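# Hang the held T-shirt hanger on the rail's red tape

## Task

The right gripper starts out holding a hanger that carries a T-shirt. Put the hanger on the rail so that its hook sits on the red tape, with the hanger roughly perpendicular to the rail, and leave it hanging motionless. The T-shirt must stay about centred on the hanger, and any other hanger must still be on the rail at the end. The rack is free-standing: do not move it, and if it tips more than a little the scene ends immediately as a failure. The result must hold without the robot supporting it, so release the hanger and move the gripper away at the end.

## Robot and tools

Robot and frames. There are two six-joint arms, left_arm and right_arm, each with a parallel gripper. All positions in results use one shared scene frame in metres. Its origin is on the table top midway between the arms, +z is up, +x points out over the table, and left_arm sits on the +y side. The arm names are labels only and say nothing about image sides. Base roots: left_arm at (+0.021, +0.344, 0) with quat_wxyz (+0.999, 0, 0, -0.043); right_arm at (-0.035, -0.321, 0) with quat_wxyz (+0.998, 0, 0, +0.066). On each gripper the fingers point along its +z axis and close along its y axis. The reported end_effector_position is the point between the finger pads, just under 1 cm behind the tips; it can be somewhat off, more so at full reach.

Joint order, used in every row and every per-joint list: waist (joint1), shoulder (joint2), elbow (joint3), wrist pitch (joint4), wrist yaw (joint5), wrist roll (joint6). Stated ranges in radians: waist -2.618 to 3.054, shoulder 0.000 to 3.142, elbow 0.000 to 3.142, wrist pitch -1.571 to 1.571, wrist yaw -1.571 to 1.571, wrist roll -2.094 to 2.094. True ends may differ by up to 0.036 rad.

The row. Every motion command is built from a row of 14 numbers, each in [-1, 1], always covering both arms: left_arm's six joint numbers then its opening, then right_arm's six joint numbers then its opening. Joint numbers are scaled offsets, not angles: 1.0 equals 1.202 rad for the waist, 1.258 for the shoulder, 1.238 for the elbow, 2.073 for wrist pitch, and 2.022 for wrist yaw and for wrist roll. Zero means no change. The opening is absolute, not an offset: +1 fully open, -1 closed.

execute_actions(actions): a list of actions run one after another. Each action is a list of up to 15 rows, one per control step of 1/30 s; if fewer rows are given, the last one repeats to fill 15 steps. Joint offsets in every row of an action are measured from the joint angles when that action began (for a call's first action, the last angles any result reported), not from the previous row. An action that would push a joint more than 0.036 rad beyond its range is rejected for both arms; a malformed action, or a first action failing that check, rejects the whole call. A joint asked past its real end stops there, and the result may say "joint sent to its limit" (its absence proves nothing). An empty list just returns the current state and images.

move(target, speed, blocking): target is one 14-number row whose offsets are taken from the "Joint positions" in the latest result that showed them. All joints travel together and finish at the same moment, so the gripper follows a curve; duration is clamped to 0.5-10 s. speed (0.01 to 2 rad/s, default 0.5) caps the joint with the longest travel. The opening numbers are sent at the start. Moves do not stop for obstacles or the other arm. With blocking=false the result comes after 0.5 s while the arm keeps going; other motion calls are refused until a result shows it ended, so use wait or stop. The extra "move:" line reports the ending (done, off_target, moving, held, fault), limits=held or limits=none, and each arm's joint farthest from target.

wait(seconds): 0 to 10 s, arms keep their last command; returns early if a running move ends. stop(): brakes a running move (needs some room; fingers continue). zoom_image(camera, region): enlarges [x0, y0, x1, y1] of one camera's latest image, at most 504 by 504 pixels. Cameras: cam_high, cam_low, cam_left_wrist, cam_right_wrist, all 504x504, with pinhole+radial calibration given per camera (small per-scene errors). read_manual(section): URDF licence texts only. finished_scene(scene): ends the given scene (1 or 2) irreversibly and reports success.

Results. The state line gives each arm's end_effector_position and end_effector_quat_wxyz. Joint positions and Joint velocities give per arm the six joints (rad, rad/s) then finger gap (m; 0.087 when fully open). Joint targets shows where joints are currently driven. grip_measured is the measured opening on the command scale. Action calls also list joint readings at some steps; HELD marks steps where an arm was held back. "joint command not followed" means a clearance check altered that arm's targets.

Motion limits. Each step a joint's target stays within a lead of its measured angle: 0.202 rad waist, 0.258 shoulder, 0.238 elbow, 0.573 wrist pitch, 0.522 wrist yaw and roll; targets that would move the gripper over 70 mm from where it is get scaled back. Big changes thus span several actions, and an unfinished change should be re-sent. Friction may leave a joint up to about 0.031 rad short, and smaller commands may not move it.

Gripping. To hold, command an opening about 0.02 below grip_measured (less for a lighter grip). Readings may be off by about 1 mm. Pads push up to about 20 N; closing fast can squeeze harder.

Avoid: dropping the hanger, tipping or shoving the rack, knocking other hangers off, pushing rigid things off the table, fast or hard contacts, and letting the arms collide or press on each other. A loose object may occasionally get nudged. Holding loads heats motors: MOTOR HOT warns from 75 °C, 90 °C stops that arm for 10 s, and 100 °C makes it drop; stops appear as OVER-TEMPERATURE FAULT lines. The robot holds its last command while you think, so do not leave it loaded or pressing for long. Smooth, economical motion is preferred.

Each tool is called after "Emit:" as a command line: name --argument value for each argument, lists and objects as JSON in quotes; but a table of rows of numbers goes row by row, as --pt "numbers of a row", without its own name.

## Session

Emit:
execute_actions --actions '[]'

Scene clock: 0.00 s.
left_arm: end_effector_position=(+0.4039, +0.3101, +0.3581) grip_measured=+0.983 end_effector_quat_wxyz=(+0.705, +0.033, +0.708, -0.029) | right_arm: end_effector_position=(+0.2967, +0.0739, +0.3982) grip_measured=-0.832 end_effector_quat_wxyz=(+0.646, -0.214, +0.711, +0.175)
Joint names: [waist, shoulder, elbow, wrist pitch, wrist yaw, wrist roll]
Joint positions: left_arm=[-0.004  1.053  1.046  0.003 -0.001  0.005  0.087] | right_arm=[ 0.891  1.682  1.808 -0.242  0.464  0.023  0.007]
Joint velocities: left_arm=[-0.007  0.007  0.012  0.022  0.022  0.066 -0.   ] | right_arm=[-0.012  0.002  0.002  0.007 -0.022  0.007 -0.001]
Joint targets: left_arm=[-0.004 1.053 1.046 0.003 -0.001 0.005] | right_arm=[0.891 1.682 1.808 -0.213 0.464 0.023]
camera_calibration (this result's frames):
cam_right_wrist: T_world_to_cam=[[0.515622, -0.856107, 0.0348411, -0.104617], [-0.696665, -0.44257, -0.564615, 0.487119], [0.49879, 0.266855, -0.824619, 0.301053], [0, 0, 0, 1]] pos_world=[0.243139, 0.0456836, 0.526933]

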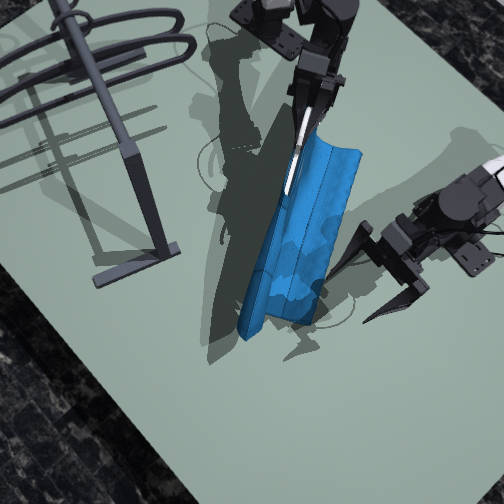

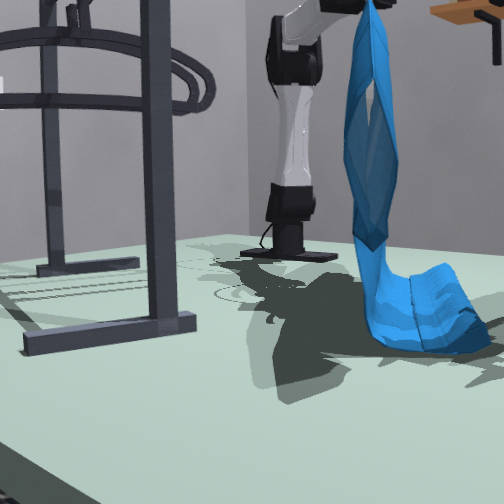

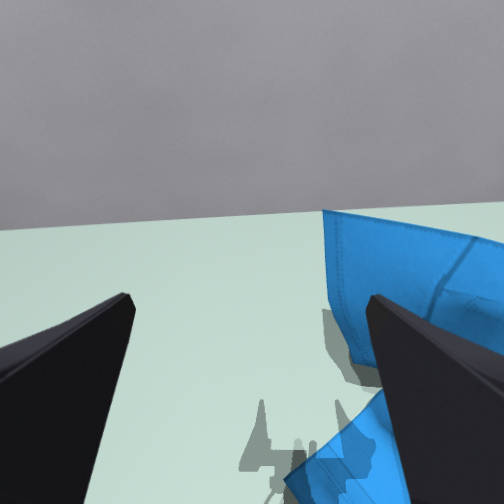

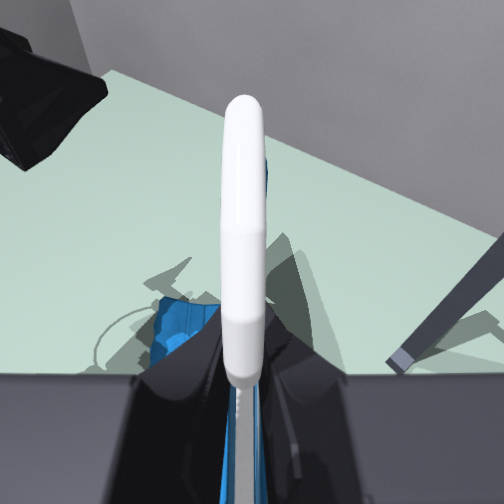

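Emit:
move --target '[-0.1,-0.45,-0.1,0.15,0,0,1,0,0,0,0.02,0,0,-0.87]' --speed 0.8

Emit:
move --target '[-0.8,-0.15,-0.15,0.05,0,0,1,0.5,-0.2,0.36,-0.26,0.5,-0.01,-0.87]' --speed 0.4

Scene clock: 4.67 s.
left_arm: end_effector_position=(+0.2101, +0.3064, +0.5404) grip_measured=+0.983 end_effector_quat_wxyz=(+0.914, +0.040, +0.393, -0.089) | right_arm: end_effector_position=(+0.2964, +0.0734, +0.3961) grip_measured=-0.832 end_effector_quat_wxyz=(+0.644, -0.217, +0.713, +0.172)
Joint names: [waist, shoulder, elbow, wrist pitch, wrist yaw, wrist roll]
Joint positions: left_arm=[-0.113  0.496  0.943  0.311 -0.001  0.005  0.087] | right_arm=[ 0.891  1.682  1.808 -0.251  0.464  0.023  0.007]
Joint velocities: left_arm=[ 0.007 -0.002  0.007 -0.051  0.037 -0.022  0.   ] | right_arm=[ 0.017 -0.002 -0.017  0.007  0.022 -0.022 -0.   ]
Joint targets: left_arm=[-0.124 0.487 0.922 0.314 -0.001 0.005] | right_arm=[0.891 1.682 1.808 -0.201 0.464 0.023]
move: off_target (left_arm, right_arm); limits=none; left_arm: farthest joint: the elbow, 0.021 radians from its target (0.123 radians at the start); right_arm: farthest joint: the wrist pitch, 0.051 radians from its target (0.041 radians at the start)
camera_calibration (this result's frames):
cam_left_wrist: T_world_to_cam=[[-0.187118, -0.982333, 0.00297852, 0.334308], [-0.129969, 0.0217514, -0.991279, 0.575344], [0.973702, -0.185873, -0.131743, 0.0688675], [0, 0, 0, 1]] pos_world=[0.0702758, 0.328688, 0.578404]
cam_right_wrist: T_world_to_cam=[[0.515798, -0.855819, 0.039075, -0.106588], [-0.699339, -0.446957, -0.557811, 0.483909], [0.49485, 0.260391, -0.829047, 0.303061], [0, 0, 0, 1]] pos_world=[0.243424, 0.0461518, 0.525347]

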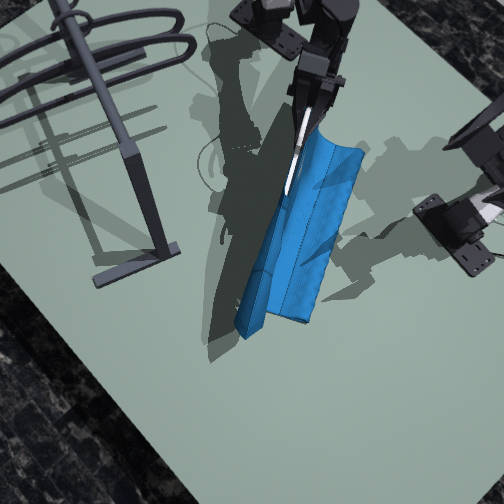

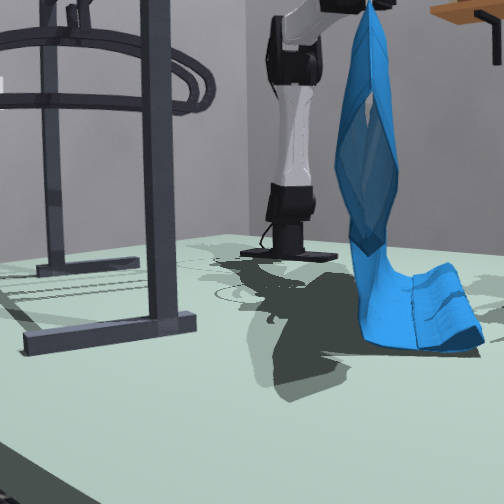

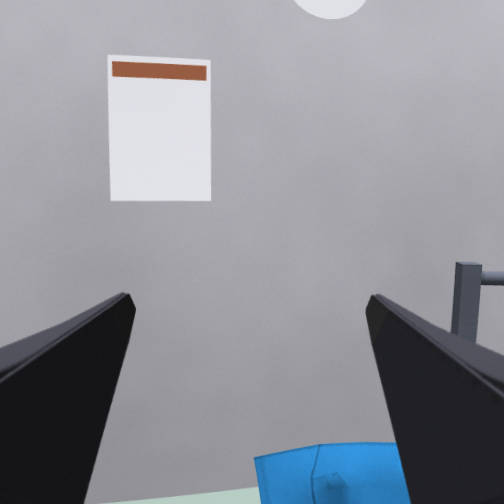

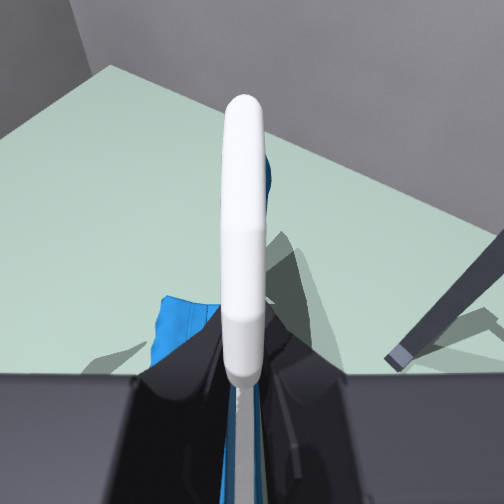

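Scene clock: 7.87 s.
left_arm: end_effector_position=(+0.0867, +0.1990, +0.5210) grip_measured=+0.983 end_effector_quat_wxyz=(+0.788, +0.190, +0.293, -0.507) | right_arm: end_effector_position=(+0.1300, -0.1034, +0.5471) grip_measured=-0.832 end_effector_quat_wxyz=(+0.705, -0.057, +0.706, +0.049)
Joint names: [waist, shoulder, elbow, wrist pitch, wrist yaw, wrist roll]
Joint positions: left_arm=[-1.063  0.329  0.78   0.407 -0.001  0.005  0.087] | right_arm=[ 1.483  1.442  2.224 -0.802  1.464  0.008  0.007]
Joint velocities: left_arm=[-0.017  0.007 -0.017  0.007 -0.037 -0.022  0.001] | right_arm=[ 0.007 -0.002 -0.002 -0.037 -0.022  0.022  0.001]
Joint targets: left_arm=[-1.074 0.307 0.757 0.414 -0.001 0.005] | right_arm=[1.492 1.430 2.254 -0.790 1.475 0.003]
move: off_target (left_arm, right_arm); limits=none; left_arm: farthest joint: the elbow, 0.022 radians from its target (0.186 radians at the start); right_arm: farthest joint: the elbow, 0.029 radians from its target (0.446 radians at the start)
camera_calibration (this result's frames):
cam_left_wrist: T_world_to_cam=[[-0.908138, -0.418652, 0.00399217, 0.155567], [-0.0170961, 0.027554, -0.999474, 0.535754], [0.418322, -0.907729, -0.0321802, 0.306372], [0, 0, 0, 1]] pos_world=[0.0222735, 0.328469, 0.54471]
cam_right_wrist: T_world_to_cam=[[0.132701, -0.991033, 0.0155909, -0.129281], [-0.755818, -0.111357, -0.645243, 0.462605], [0.641194, 0.0738408, -0.763818, 0.482561], [0, 0, 0, 1]] pos_world=[0.0573858, -0.112241, 0.669097]

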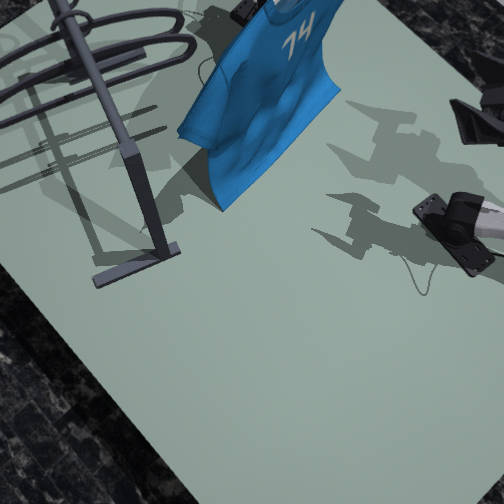

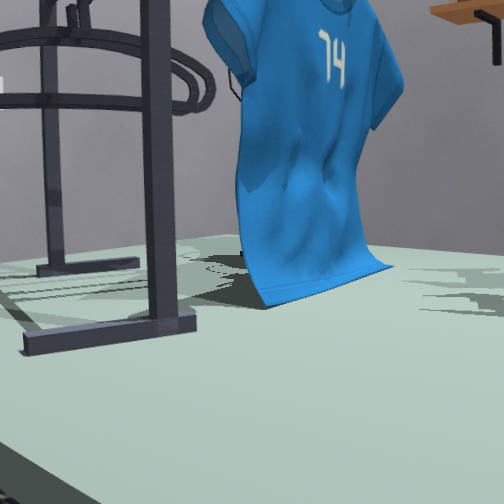

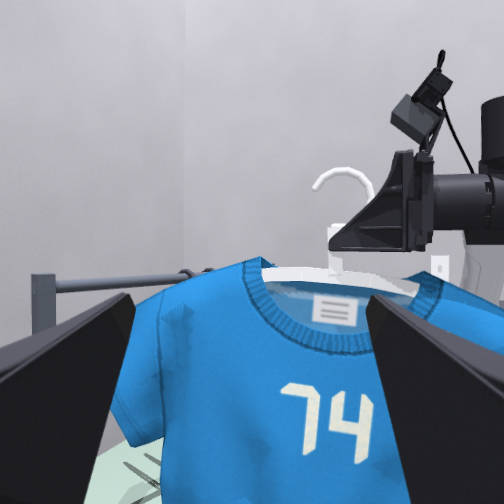

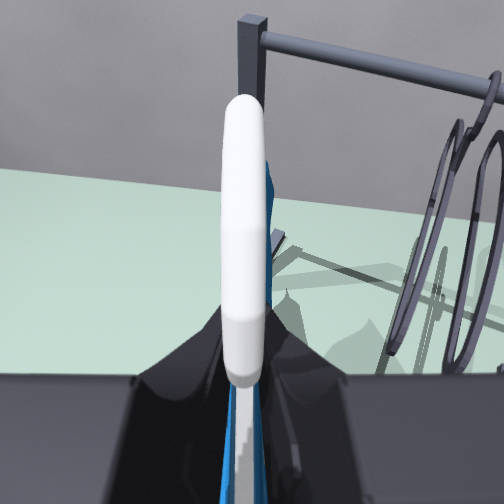

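Emit:
move --target '[0,0,0,0,0,0,1,-0.15,-0.3,-0.65,0.22,0.02,0,-0.87]' --speed 0.45

Scene clock: 24.07 s.
left_arm: end_effector_position=(+0.0867, +0.1990, +0.5210) grip_measured=+0.983 end_effector_quat_wxyz=(+0.788, +0.190, +0.293, -0.507) | right_arm: end_effector_position=(+0.1631, -0.1519, +0.4443) grip_measured=-0.832 end_effector_quat_wxyz=(+0.706, +0.014, +0.708, -0.023)
Joint names: [waist, shoulder, elbow, wrist pitch, wrist yaw, wrist roll]
Joint positions: left_arm=[-1.063  0.329  0.78   0.407 -0.001  0.005  0.087] | right_arm=[ 1.311  1.085  1.437 -0.373  1.495  0.008  0.007]
Joint velocities: left_arm=[-0.002 -0.017 -0.007  0.007 -0.037  0.022  0.   ] | right_arm=[ 0.012  0.017 -0.007  0.081 -0.022 -0.051 -0.   ]
Joint targets: left_arm=[-1.063 0.329 0.780 0.407 -0.001 0.005] | right_arm=[1.303 1.065 1.420 -0.346 1.505 0.008]
move: off_target (right_arm); limits=none; left_arm: farthest joint: the waist, 0.000 radians from its target (0.000 radians at the start); right_arm: farthest joint: the wrist pitch, 0.027 radians from its target (0.456 radians at the start)
camera_calibration (this result's frames):
cam_left_wrist: T_world_to_cam=[[-0.908138, -0.418652, 0.00399217, 0.155567], [-0.0170961, 0.027554, -0.999474, 0.535754], [0.418322, -0.907729, -0.0321802, 0.306372], [0, 0, 0, 1]] pos_world=[0.0222735, 0.328469, 0.54471]
cam_right_wrist: T_world_to_cam=[[-0.06939, -0.997449, 0.0167779, -0.148669], [-0.762472, 0.0421829, -0.645645, 0.440498], [0.64329, -0.057594, -0.763453, 0.365942], [0, 0, 0, 1]] pos_world=[0.0901446, -0.145795, 0.566279]

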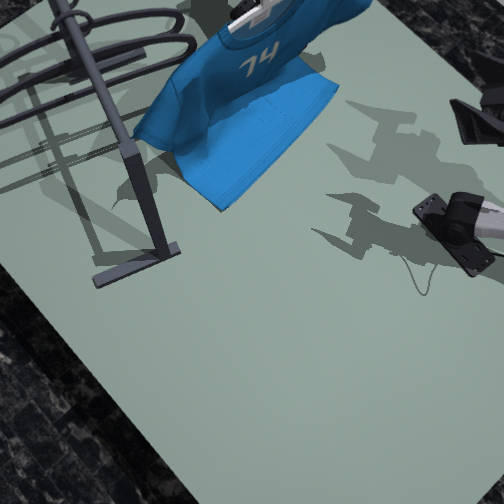

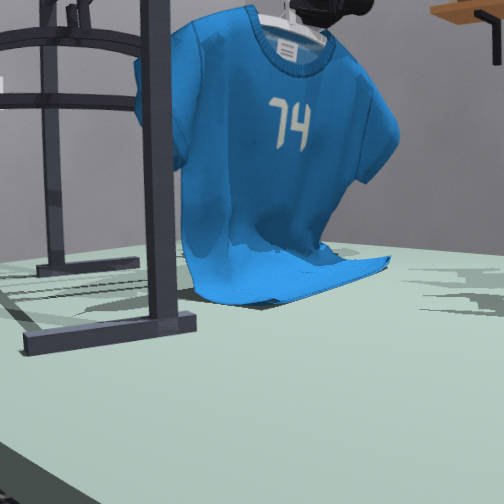

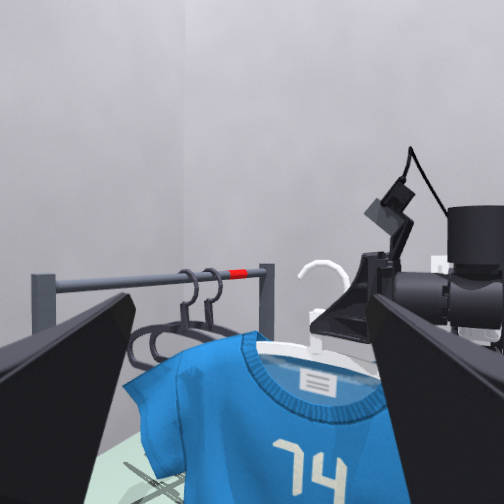

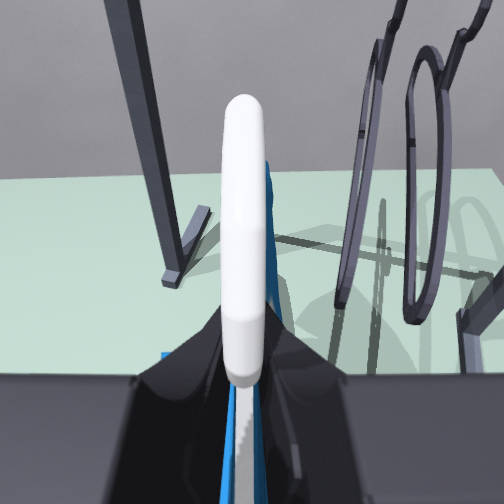

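Emit:
move --target '[0,0,0,0,0,0,1,-0.695,0.47,0.37,0.115,-0.291,0,-0.87]' --speed 0.3

Emit:
zoom_image --camera "cam_left_wrist" --region '[100,230,280,350]'

Scene clock: 37.90 s.
left_arm: end_effector_position=(+0.0867, +0.1990, +0.5210) grip_measured=+0.983 end_effector_quat_wxyz=(+0.788, +0.190, +0.293, -0.507) | right_arm: end_effector_position=(+0.4212, -0.1707, +0.4356) grip_measured=-0.832 end_effector_quat_wxyz=(+0.698, +0.109, +0.700, -0.106)
Joint names: [waist, shoulder, elbow, wrist pitch, wrist yaw, wrist roll]
Joint positions: left_arm=[-1.063  0.329  0.78   0.407 -0.001  0.005  0.087] | right_arm=[ 0.48   1.678  1.855 -0.183  0.916  0.008  0.007]
Joint velocities: left_arm=[-0.007 -0.007 -0.002 -0.066  0.037  0.022  0.   ] | right_arm=[-0.022  0.002 -0.002 -0.037 -0.022 -0.007  0.001]
Joint targets: left_arm=[-1.063 0.329 0.780 0.407 -0.001 0.005] | right_arm=[0.476 1.676 1.895 -0.135 0.906 0.008]
move: off_target (right_arm); limits=none; left_arm: farthest joint: the waist, 0.000 radians from its target (0.000 radians at the start); right_arm: farthest joint: the wrist pitch, 0.048 radians from its target (0.238 radians at the start)
camera_calibration (this result's frames):
cam_left_wrist: T_world_to_cam=[[-0.908138, -0.418652, 0.00399217, 0.155567], [-0.0170961, 0.027554, -0.999474, 0.535754], [0.418322, -0.907729, -0.0321802, 0.306372], [0, 0, 0, 1]] pos_world=[0.0222735, 0.328469, 0.54471]
cam_right_wrist: T_world_to_cam=[[-0.317195, -0.94836, 0.0000973993, -0.0293709], [-0.725401, 0.242556, -0.644174, 0.650398], [0.610886, -0.204399, -0.764879, 0.181375], [0, 0, 0, 1]] pos_world=[0.351683, -0.148539, 0.557702]

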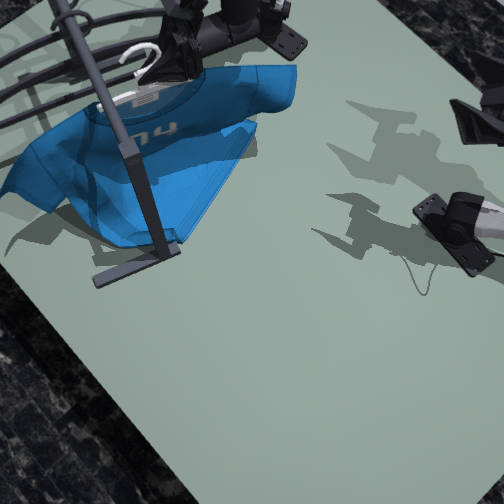

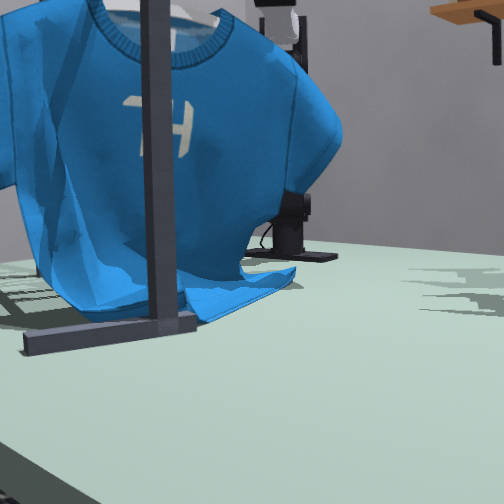

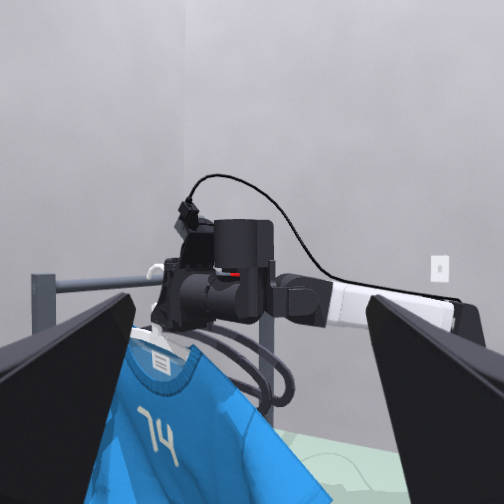

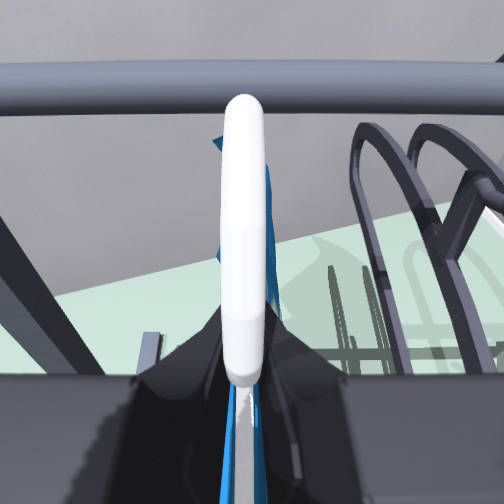

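Region (100, 230, 280, 350) of cam_left_wrist's 504x504 image, scaled by 2.800, with more detail than that image has.

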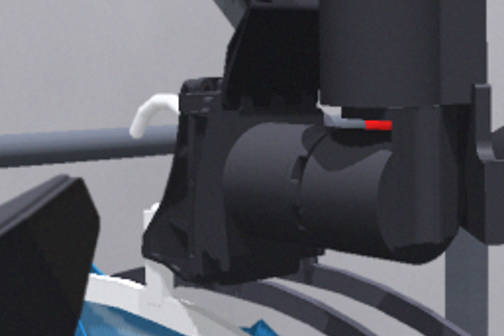

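Emit:
move --target '[0,0,0,0,0,0,1,-0.103,0,0.082,-0.015,-0.062,0,-0.87]' --speed 0.15

Emit:
zoom_image --camera "cam_left_wrist" --region '[100,230,280,350]'

Scene clock: 45.70 s.
left_arm: end_effector_position=(+0.0867, +0.1990, +0.5210) grip_measured=+0.983 end_effector_quat_wxyz=(+0.788, +0.190, +0.293, -0.507) | right_arm: end_effector_position=(+0.4372, -0.2095, +0.4502) grip_measured=-0.832 end_effector_quat_wxyz=(+0.698, +0.110, +0.699, -0.106)
Joint names: [waist, shoulder, elbow, wrist pitch, wrist yaw, wrist roll]
Joint positions: left_arm=[-1.063  0.329  0.78   0.407 -0.001  0.005  0.087] | right_arm=[ 0.362  1.679  1.92  -0.245  0.801  0.008  0.007]
Joint velocities: left_arm=[ 0.002 -0.022  0.002 -0.037 -0.081 -0.022 -0.001] | right_arm=[-0.007 -0.002  0.002 -0.037 -0.066 -0.051 -0.   ]
Joint targets: left_arm=[-1.063 0.329 0.780 0.407 -0.001 0.005] | right_arm=[0.356 1.678 1.956 -0.214 0.791 0.008]
move: off_target (right_arm); limits=none; left_arm: farthest joint: the waist, 0.000 radians from its target (0.000 radians at the start); right_arm: farthest joint: the elbow, 0.036 radians from its target (0.102 radians at the start)
camera_calibration (this result's frames):
cam_left_wrist: T_world_to_cam=[[-0.908138, -0.418652, 0.00399217, 0.155567], [-0.0170961, 0.027554, -0.999474, 0.535754], [0.418322, -0.907729, -0.0321802, 0.306372], [0, 0, 0, 1]] pos_world=[0.0222735, 0.328469, 0.54471]
cam_right_wrist: T_world_to_cam=[[-0.319365, -0.947631, -0.00142359, -0.0593372], [-0.724192, 0.245031, -0.644597, 0.681004], [0.611189, -0.204831, -0.764521, 0.17451], [0, 0, 0, 1]] pos_world=[0.367569, -0.187352, 0.572305]

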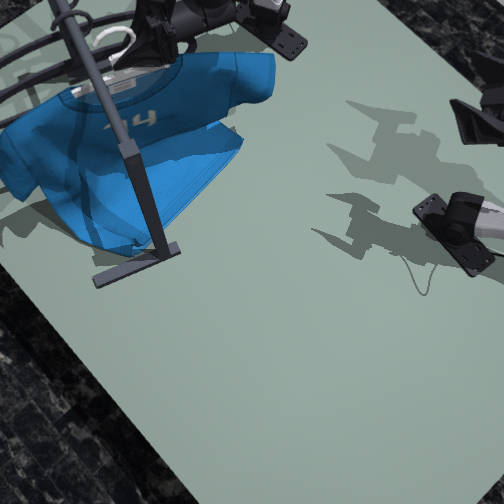

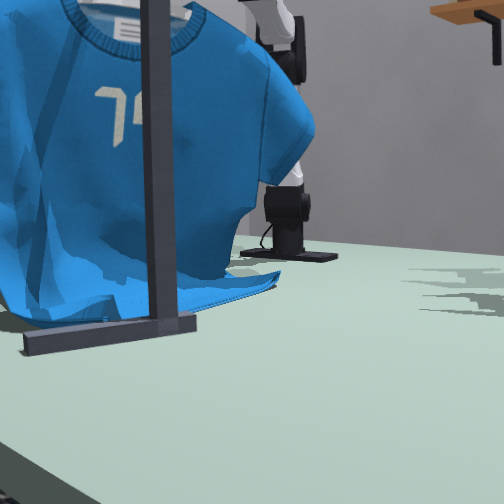

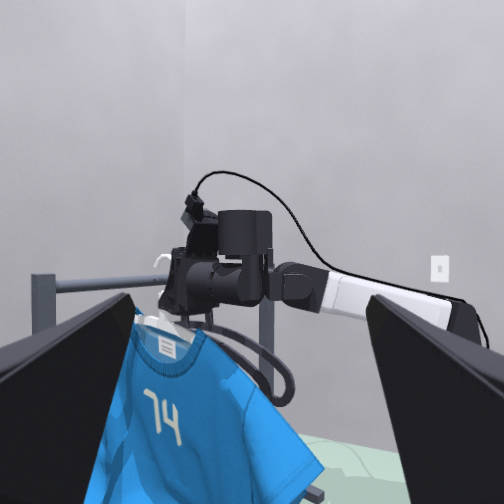

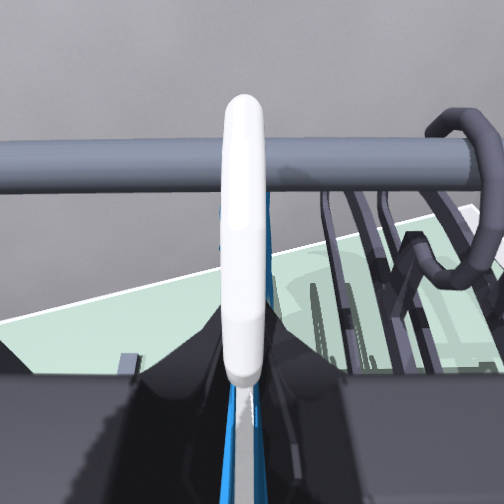

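Region (100, 230, 280, 350) of cam_left_wrist's 504x504 image, scaled by 2.800, with more detail than that image has.

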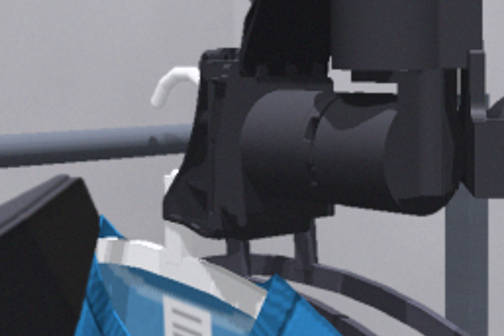

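Emit:
move --target '[0,0,0,0,0,0,1,-0.105,0.046,0.01,0.052,-0.063,0,-0.87]' --speed 0.12

Emit:
zoom_image --camera "cam_high" --region '[30,0,170,100]'

Emit:
zoom_image --camera "cam_left_wrist" --region '[100,230,280,350]'

Scene clock: 55.57 s.
left_arm: end_effector_position=(+0.0867, +0.1990, +0.5210) grip_measured=+0.983 end_effector_quat_wxyz=(+0.788, +0.190, +0.293, -0.507) | right_arm: end_effector_position=(+0.4743, -0.2396, +0.4344) grip_measured=-0.832 end_effector_quat_wxyz=(+0.697, +0.111, +0.700, -0.107)
Joint names: [waist, shoulder, elbow, wrist pitch, wrist yaw, wrist roll]
Joint positions: left_arm=[-1.063  0.329  0.78   0.407 -0.001  0.005  0.087] | right_arm=[ 0.242  1.737  1.92  -0.19   0.683  0.008  0.007]
Joint velocities: left_arm=[-0.007  0.017  0.002 -0.007 -0.022  0.022  0.002] | right_arm=[ 0.027  0.002  0.002 -0.125  0.007 -0.037 -0.   ]
Joint targets: left_arm=[-1.063 0.329 0.780 0.407 -0.001 0.005] | right_arm=[0.236 1.737 1.932 -0.137 0.673 0.008]
move: off_target (right_arm); limits=none; left_arm: farthest joint: the waist, 0.000 radians from its target (0.000 radians at the start); right_arm: farthest joint: the wrist pitch, 0.053 radians from its target (0.107 radians at the start)
camera_calibration (this result's frames):
cam_left_wrist: T_world_to_cam=[[-0.908138, -0.418652, 0.00399217, 0.155567], [-0.0170961, 0.027554, -0.999474, 0.535754], [0.418322, -0.907729, -0.0321802, 0.306372], [0, 0, 0, 1]] pos_world=[0.0222735, 0.328469, 0.54471]
cam_right_wrist: T_world_to_cam=[[-0.321175, -0.94702, -0.0000405317, -0.0756413], [-0.725449, 0.246059, -0.642789, 0.705176], [0.608744, -0.206419, -0.766043, 0.135026], [0, 0, 0, 1]] pos_world=[0.405079, -0.217277, 0.556713]

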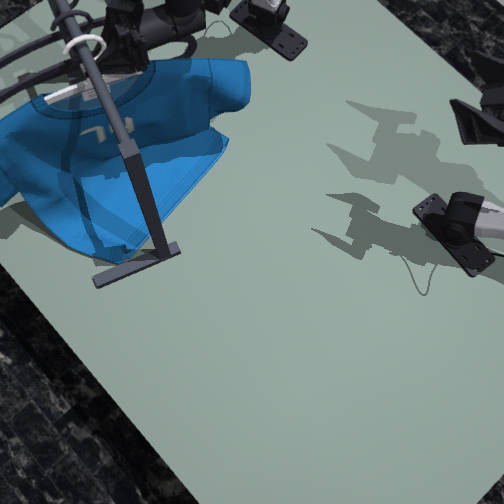

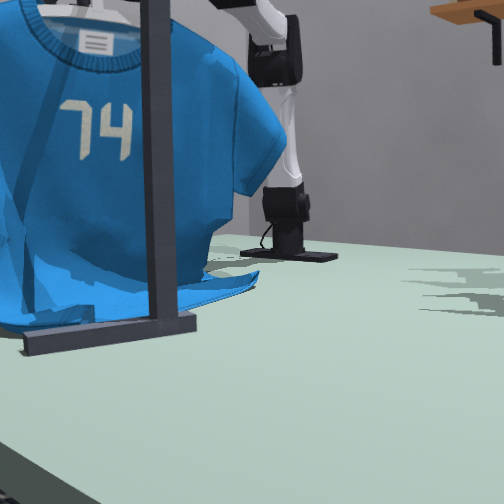

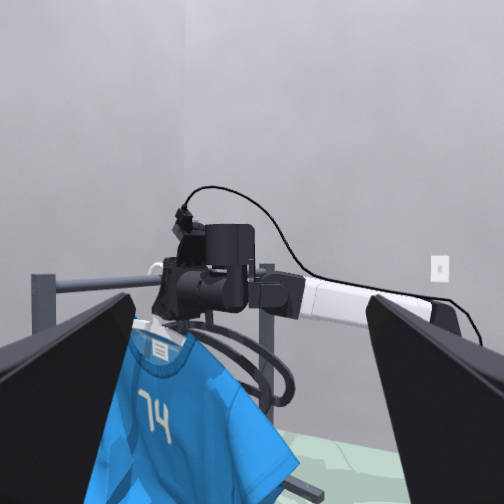

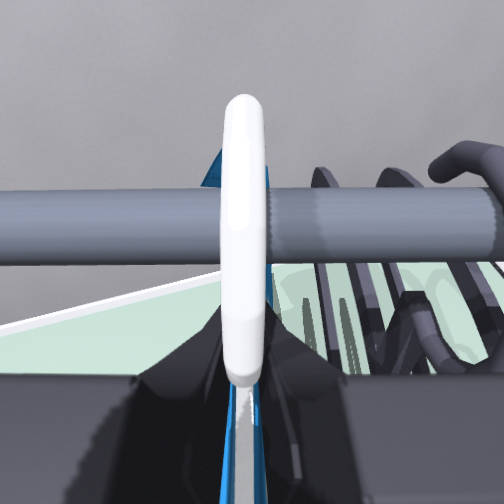

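Region (30, 0, 170, 100) of cam_high's 504x504 image, scaled by 3.600, with more detail than that image has; it fills the top 360 rows of this view, and the rest is white.

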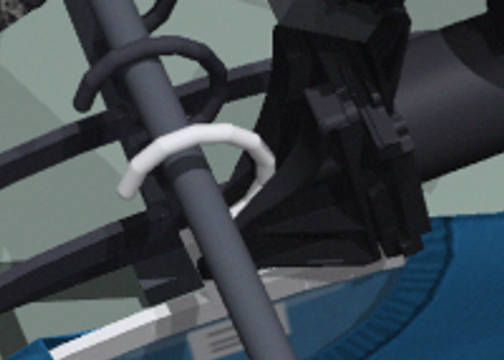

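Region (100, 230, 280, 350) of cam_left_wrist's 504x504 image, scaled by 2.800, with more detail than that image has.

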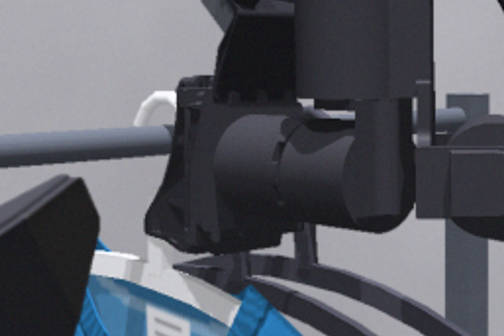

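Emit:
move --target '[0,0,0,0,0,0,1,-0.218,-0.189,-0.22,0.048,-0.131,0,-0.87]' --speed 0.12

Scene clock: 62.50 s.
left_arm: end_effector_position=(+0.0867, +0.1990, +0.5210) grip_measured=+0.983 end_effector_quat_wxyz=(+0.788, +0.190, +0.293, -0.507) | right_arm: end_effector_position=(+0.4471, -0.3329, +0.4248) grip_measured=-0.832 end_effector_quat_wxyz=(+0.695, +0.106, +0.703, -0.102)
Joint names: [waist, shoulder, elbow, wrist pitch, wrist yaw, wrist roll]
Joint positions: left_arm=[-1.063  0.329  0.78   0.407 -0.001  0.005  0.087] | right_arm=[-0.01   1.526  1.66  -0.147  0.417  0.008  0.007]
Joint velocities: left_arm=[-0.002  0.002  0.002 -0.022  0.037  0.007 -0.   ] | right_arm=[-0.012 -0.012 -0.007 -0.022  0.037 -0.051 -0.   ]
Joint targets: left_arm=[-1.063 0.329 0.780 0.407 -0.001 0.005] | right_arm=[-0.020 1.499 1.648 -0.090 0.418 0.008]
move: off_target (right_arm); limits=none; left_arm: farthest joint: the waist, 0.000 radians from its target (0.000 radians at the start); right_arm: farthest joint: the wrist pitch, 0.057 radians from its target (0.099 radians at the start)
camera_calibration (this result's frames):
cam_left_wrist: T_world_to_cam=[[-0.908138, -0.418652, 0.00399217, 0.155567], [-0.0170961, 0.027554, -0.999474, 0.535754], [0.418322, -0.907729, -0.0321802, 0.306372], [0, 0, 0, 1]] pos_world=[0.0222735, 0.328469, 0.54471]
cam_right_wrist: T_world_to_cam=[[-0.307784, -0.951456, 0.0012086, -0.180709], [-0.733253, 0.236388, -0.637543, 0.700217], [0.606308, -0.197112, -0.770414, 0.130985], [0, 0, 0, 1]] pos_world=[0.378399, -0.31164, 0.54755]

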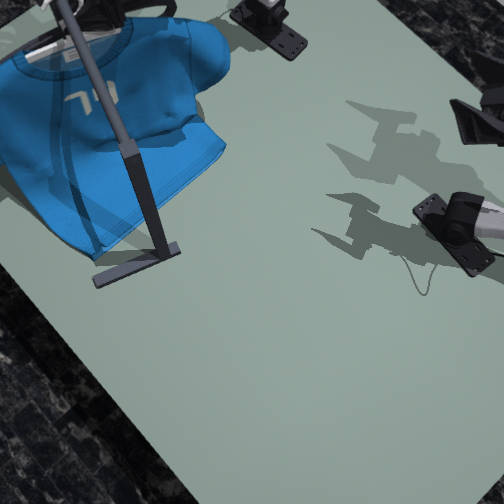

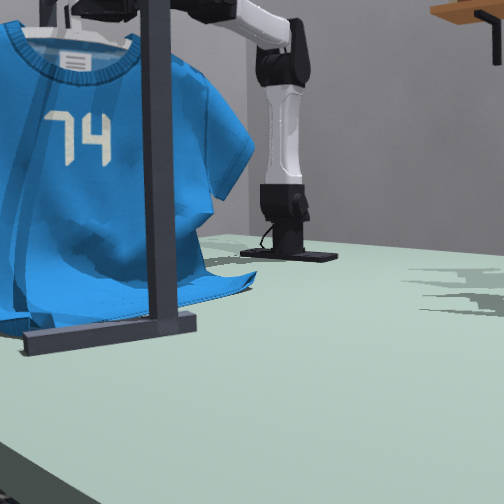

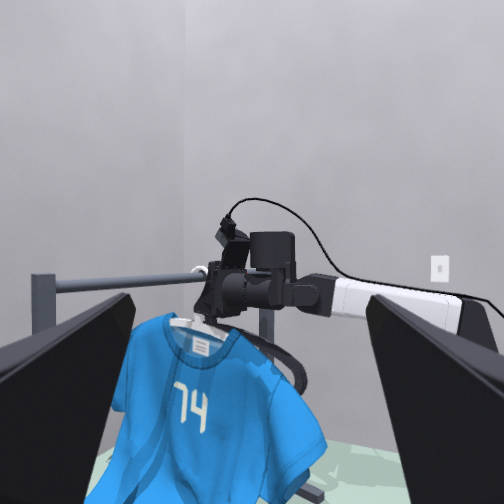

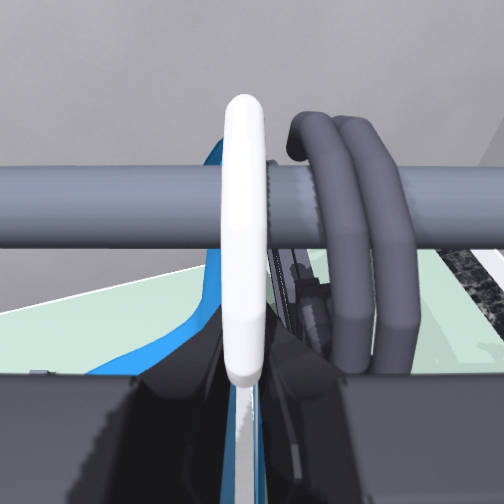

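Emit:
move --target '[0,0,0,0,0,0,1,-0.305,-0.108,-0.082,0.02,-0.172,0,-0.87]' --speed 0.13

Scene clock: 68.93 s.
left_arm: end_effector_position=(+0.0867, +0.1990, +0.5210) grip_measured=+0.983 end_effector_quat_wxyz=(+0.788, +0.190, +0.293, -0.507) | right_arm: end_effector_position=(+0.4106, -0.4391, +0.4258) grip_measured=-0.832 end_effector_quat_wxyz=(+0.694, +0.110, +0.704, -0.103)
Joint names: [waist, shoulder, elbow, wrist pitch, wrist yaw, wrist roll]
Joint positions: left_arm=[-1.063  0.329  0.78   0.407 -0.001  0.005  0.087] | right_arm=[-0.366  1.417  1.571 -0.17   0.069  0.008  0.007]
Joint velocities: left_arm=[-0.002  0.007  0.002 -0.037 -0.007 -0.007  0.   ] | right_arm=[-0.012 -0.017 -0.007 -0.051 -0.007  0.022 -0.001]
Joint targets: left_arm=[-1.063 0.329 0.780 0.407 -0.001 0.005] | right_arm=[-0.377 1.390 1.559 -0.106 0.069 0.008]
move: off_target (right_arm); limits=none; left_arm: farthest joint: the waist, 0.000 radians from its target (0.000 radians at the start); right_arm: farthest joint: the wrist pitch, 0.064 radians from its target (0.042 radians at the start)
camera_calibration (this result's frames):
cam_left_wrist: T_world_to_cam=[[-0.908138, -0.418652, 0.00399217, 0.155567], [-0.0170961, 0.027554, -0.999474, 0.535754], [0.418322, -0.907729, -0.0321802, 0.306372], [0, 0, 0, 1]] pos_world=[0.0222735, 0.328469, 0.54471]
cam_right_wrist: T_world_to_cam=[[-0.31543, -0.948944, -0.00298826, -0.28694], [-0.73257, 0.245507, -0.634876, 0.701824], [0.603195, -0.19807, -0.772609, 0.13474], [0, 0, 0, 1]] pos_world=[0.342351, -0.417905, 0.548815]

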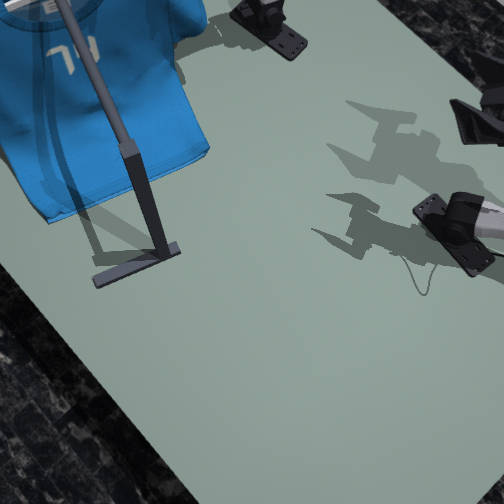

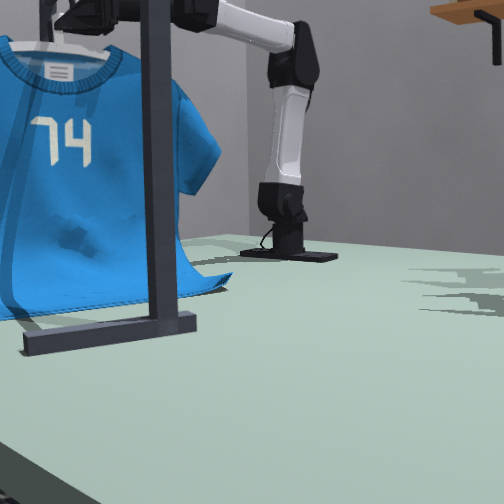

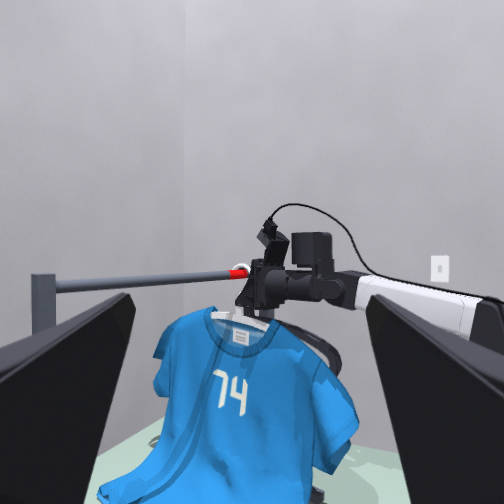

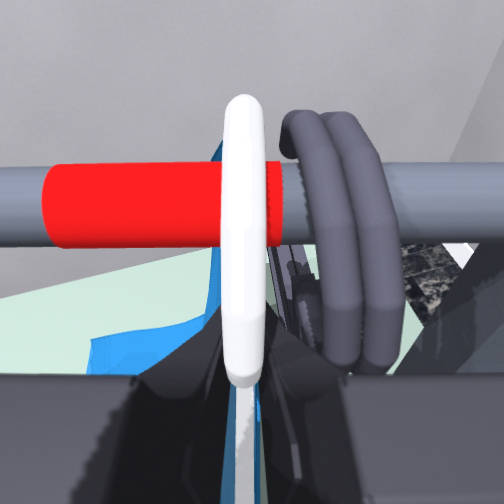

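Useful overshoot; come back ~1.3 cm, lower, release.

Emit:
execute_actions --actions '[[[0,0,0,0,0,0,1,0.015,0,0,0.03,0,0,-0.87],[0,0,0,0,0,0,1,0.025,0,0,0.03,0,0,-0.87],[0,0,0,0,0,0,1,0.033,0,0,0.03,0,0,-0.87]],[[0,0,0,0,0,0,1,0,0,0,-0.005,0,0,-0.87]],[[0,0,0,0,0,0,1,0,0,0,0,0,0,-0.8],[0,0,0,0,0,0,1,0,0,0,0,0,0,-0.75],[0,0,0,0,0,0,1,0,0,0,0,0,0,-0.6],[0,0,0,0,0,0,1,0,0,0,0,0,0,-0.4]]]'

Scene clock: 79.00 s.
left_arm: end_effector_position=(+0.0867, +0.1990, +0.5210) grip_measured=+0.983 end_effector_quat_wxyz=(+0.788, +0.190, +0.293, -0.507) | right_arm: end_effector_position=(+0.4132, -0.4232, +0.4194) grip_measured=-0.400 end_effector_quat_wxyz=(+0.686, +0.098, +0.715, -0.091)
Joint names: [waist, shoulder, elbow, wrist pitch, wrist yaw, wrist roll]
Joint positions: left_arm=[-1.063  0.329  0.78   0.407 -0.001  0.005  0.087] | right_arm=[-0.331  1.417  1.571 -0.195  0.069  0.008  0.026]
Joint velocities: left_arm=[-0.012  0.002  0.002  0.022 -0.051  0.037  0.   ] | right_arm=[ 0.012 -0.017  0.007 -0.022  0.022 -0.095 -0.   ]
Joint targets: left_arm=[-1.063 0.329 0.780 0.407 -0.001 0.005] | right_arm=[-0.331 1.417 1.571 -0.195 0.069 0.008]
Step readings (joint positions; steps 1 to 15: 1st action; 16 to 30: 2nd action; 31 to 45: 3rd action):
0: left_arm=[-1.063 0.329 0.780 0.407 -0.001 0.005] | right_arm=[-0.366 1.417 1.571 -0.170 0.069 0.008]
1: left_arm=[-1.063 0.329 0.780 0.407 -0.001 0.005] | right_arm=[-0.365 1.417 1.571 -0.170 0.069 0.008]
2: left_arm=[-1.063 0.329 0.780 0.407 -0.001 0.005] | right_arm=[-0.360 1.417 1.571 -0.169 0.069 0.008]
4: left_arm=[-1.063 0.329 0.780 0.407 -0.001 0.005] | right_arm=[-0.346 1.417 1.571 -0.168 0.069 0.008]
8: left_arm=[-1.063 0.329 0.780 0.407 -0.001 0.005] | right_arm=[-0.331 1.417 1.571 -0.166 0.069 0.008]
15: left_arm=[-1.063 0.329 0.780 0.407 -0.001 0.005] | right_arm=[-0.331 1.417 1.571 -0.166 0.069 0.008]
16: left_arm=[-1.063 0.329 0.780 0.407 -0.001 0.005] | right_arm=[-0.331 1.417 1.571 -0.170 0.069 0.008]
17: left_arm=[-1.063 0.329 0.780 0.407 -0.001 0.005] | right_arm=[-0.331 1.417 1.571 -0.176 0.069 0.008]
19: left_arm=[-1.063 0.329 0.780 0.407 -0.001 0.005] | right_arm=[-0.331 1.417 1.571 -0.190 0.069 0.008]
23: left_arm=[-1.063 0.329 0.780 0.407 -0.001 0.005] | right_arm=[-0.331 1.417 1.571 -0.195 0.069 0.008]
30: left_arm=[-1.063 0.329 0.780 0.407 -0.001 0.005] | right_arm=[-0.331 1.417 1.571 -0.195 0.069 0.008]
31: left_arm=[-1.063 0.329 0.780 0.407 -0.001 0.005] | right_arm=[-0.331 1.417 1.571 -0.195 0.069 0.008]
32: left_arm=[-1.063 0.329 0.780 0.407 -0.001 0.005] | right_arm=[-0.331 1.417 1.571 -0.195 0.069 0.008]
34: left_arm=[-1.063 0.329 0.780 0.407 -0.001 0.005] | right_arm=[-0.331 1.417 1.571 -0.195 0.069 0.008]
38: left_arm=[-1.063 0.329 0.780 0.407 -0.001 0.005] | right_arm=[-0.331 1.417 1.571 -0.195 0.069 0.008]
45: Joint positions above
camera_calibration (this result's frames):
cam_left_wrist: T_world_to_cam=[[-0.908138, -0.418652, 0.00399217, 0.155567], [-0.0170961, 0.027554, -0.999474, 0.535754], [0.418322, -0.907729, -0.0321802, 0.306372], [0, 0, 0, 1]] pos_world=[0.0222735, 0.328469, 0.54471]
cam_right_wrist: T_world_to_cam=[[-0.282352, -0.959311, -0.000719627, -0.29006], [-0.756539, 0.223132, -0.614703, 0.687736], [0.589852, -0.173018, -0.788758, 0.15423], [0, 0, 0, 1]] pos_world=[0.347428, -0.405029, 0.544195]

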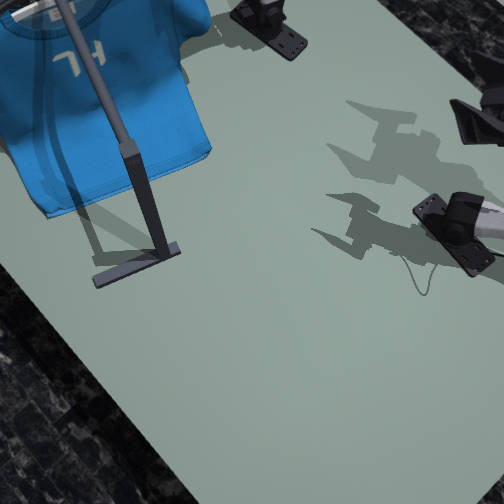

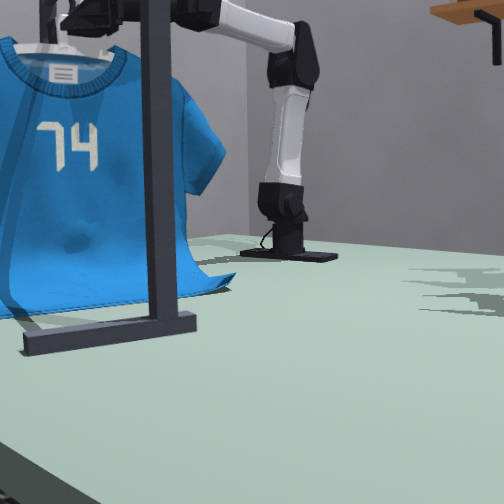

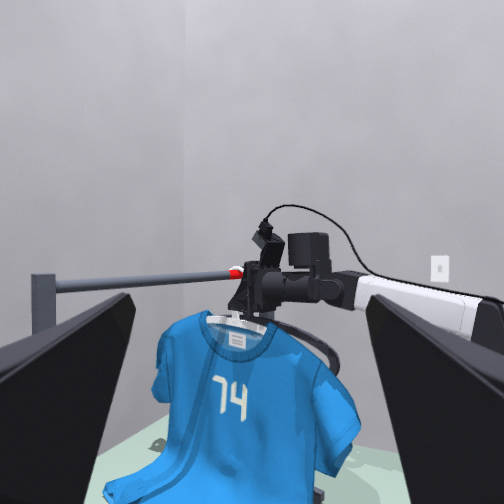

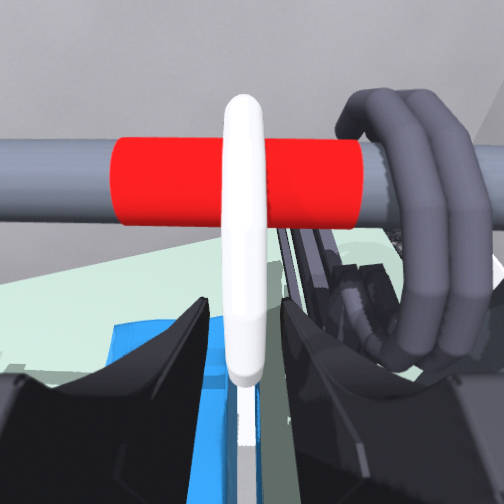

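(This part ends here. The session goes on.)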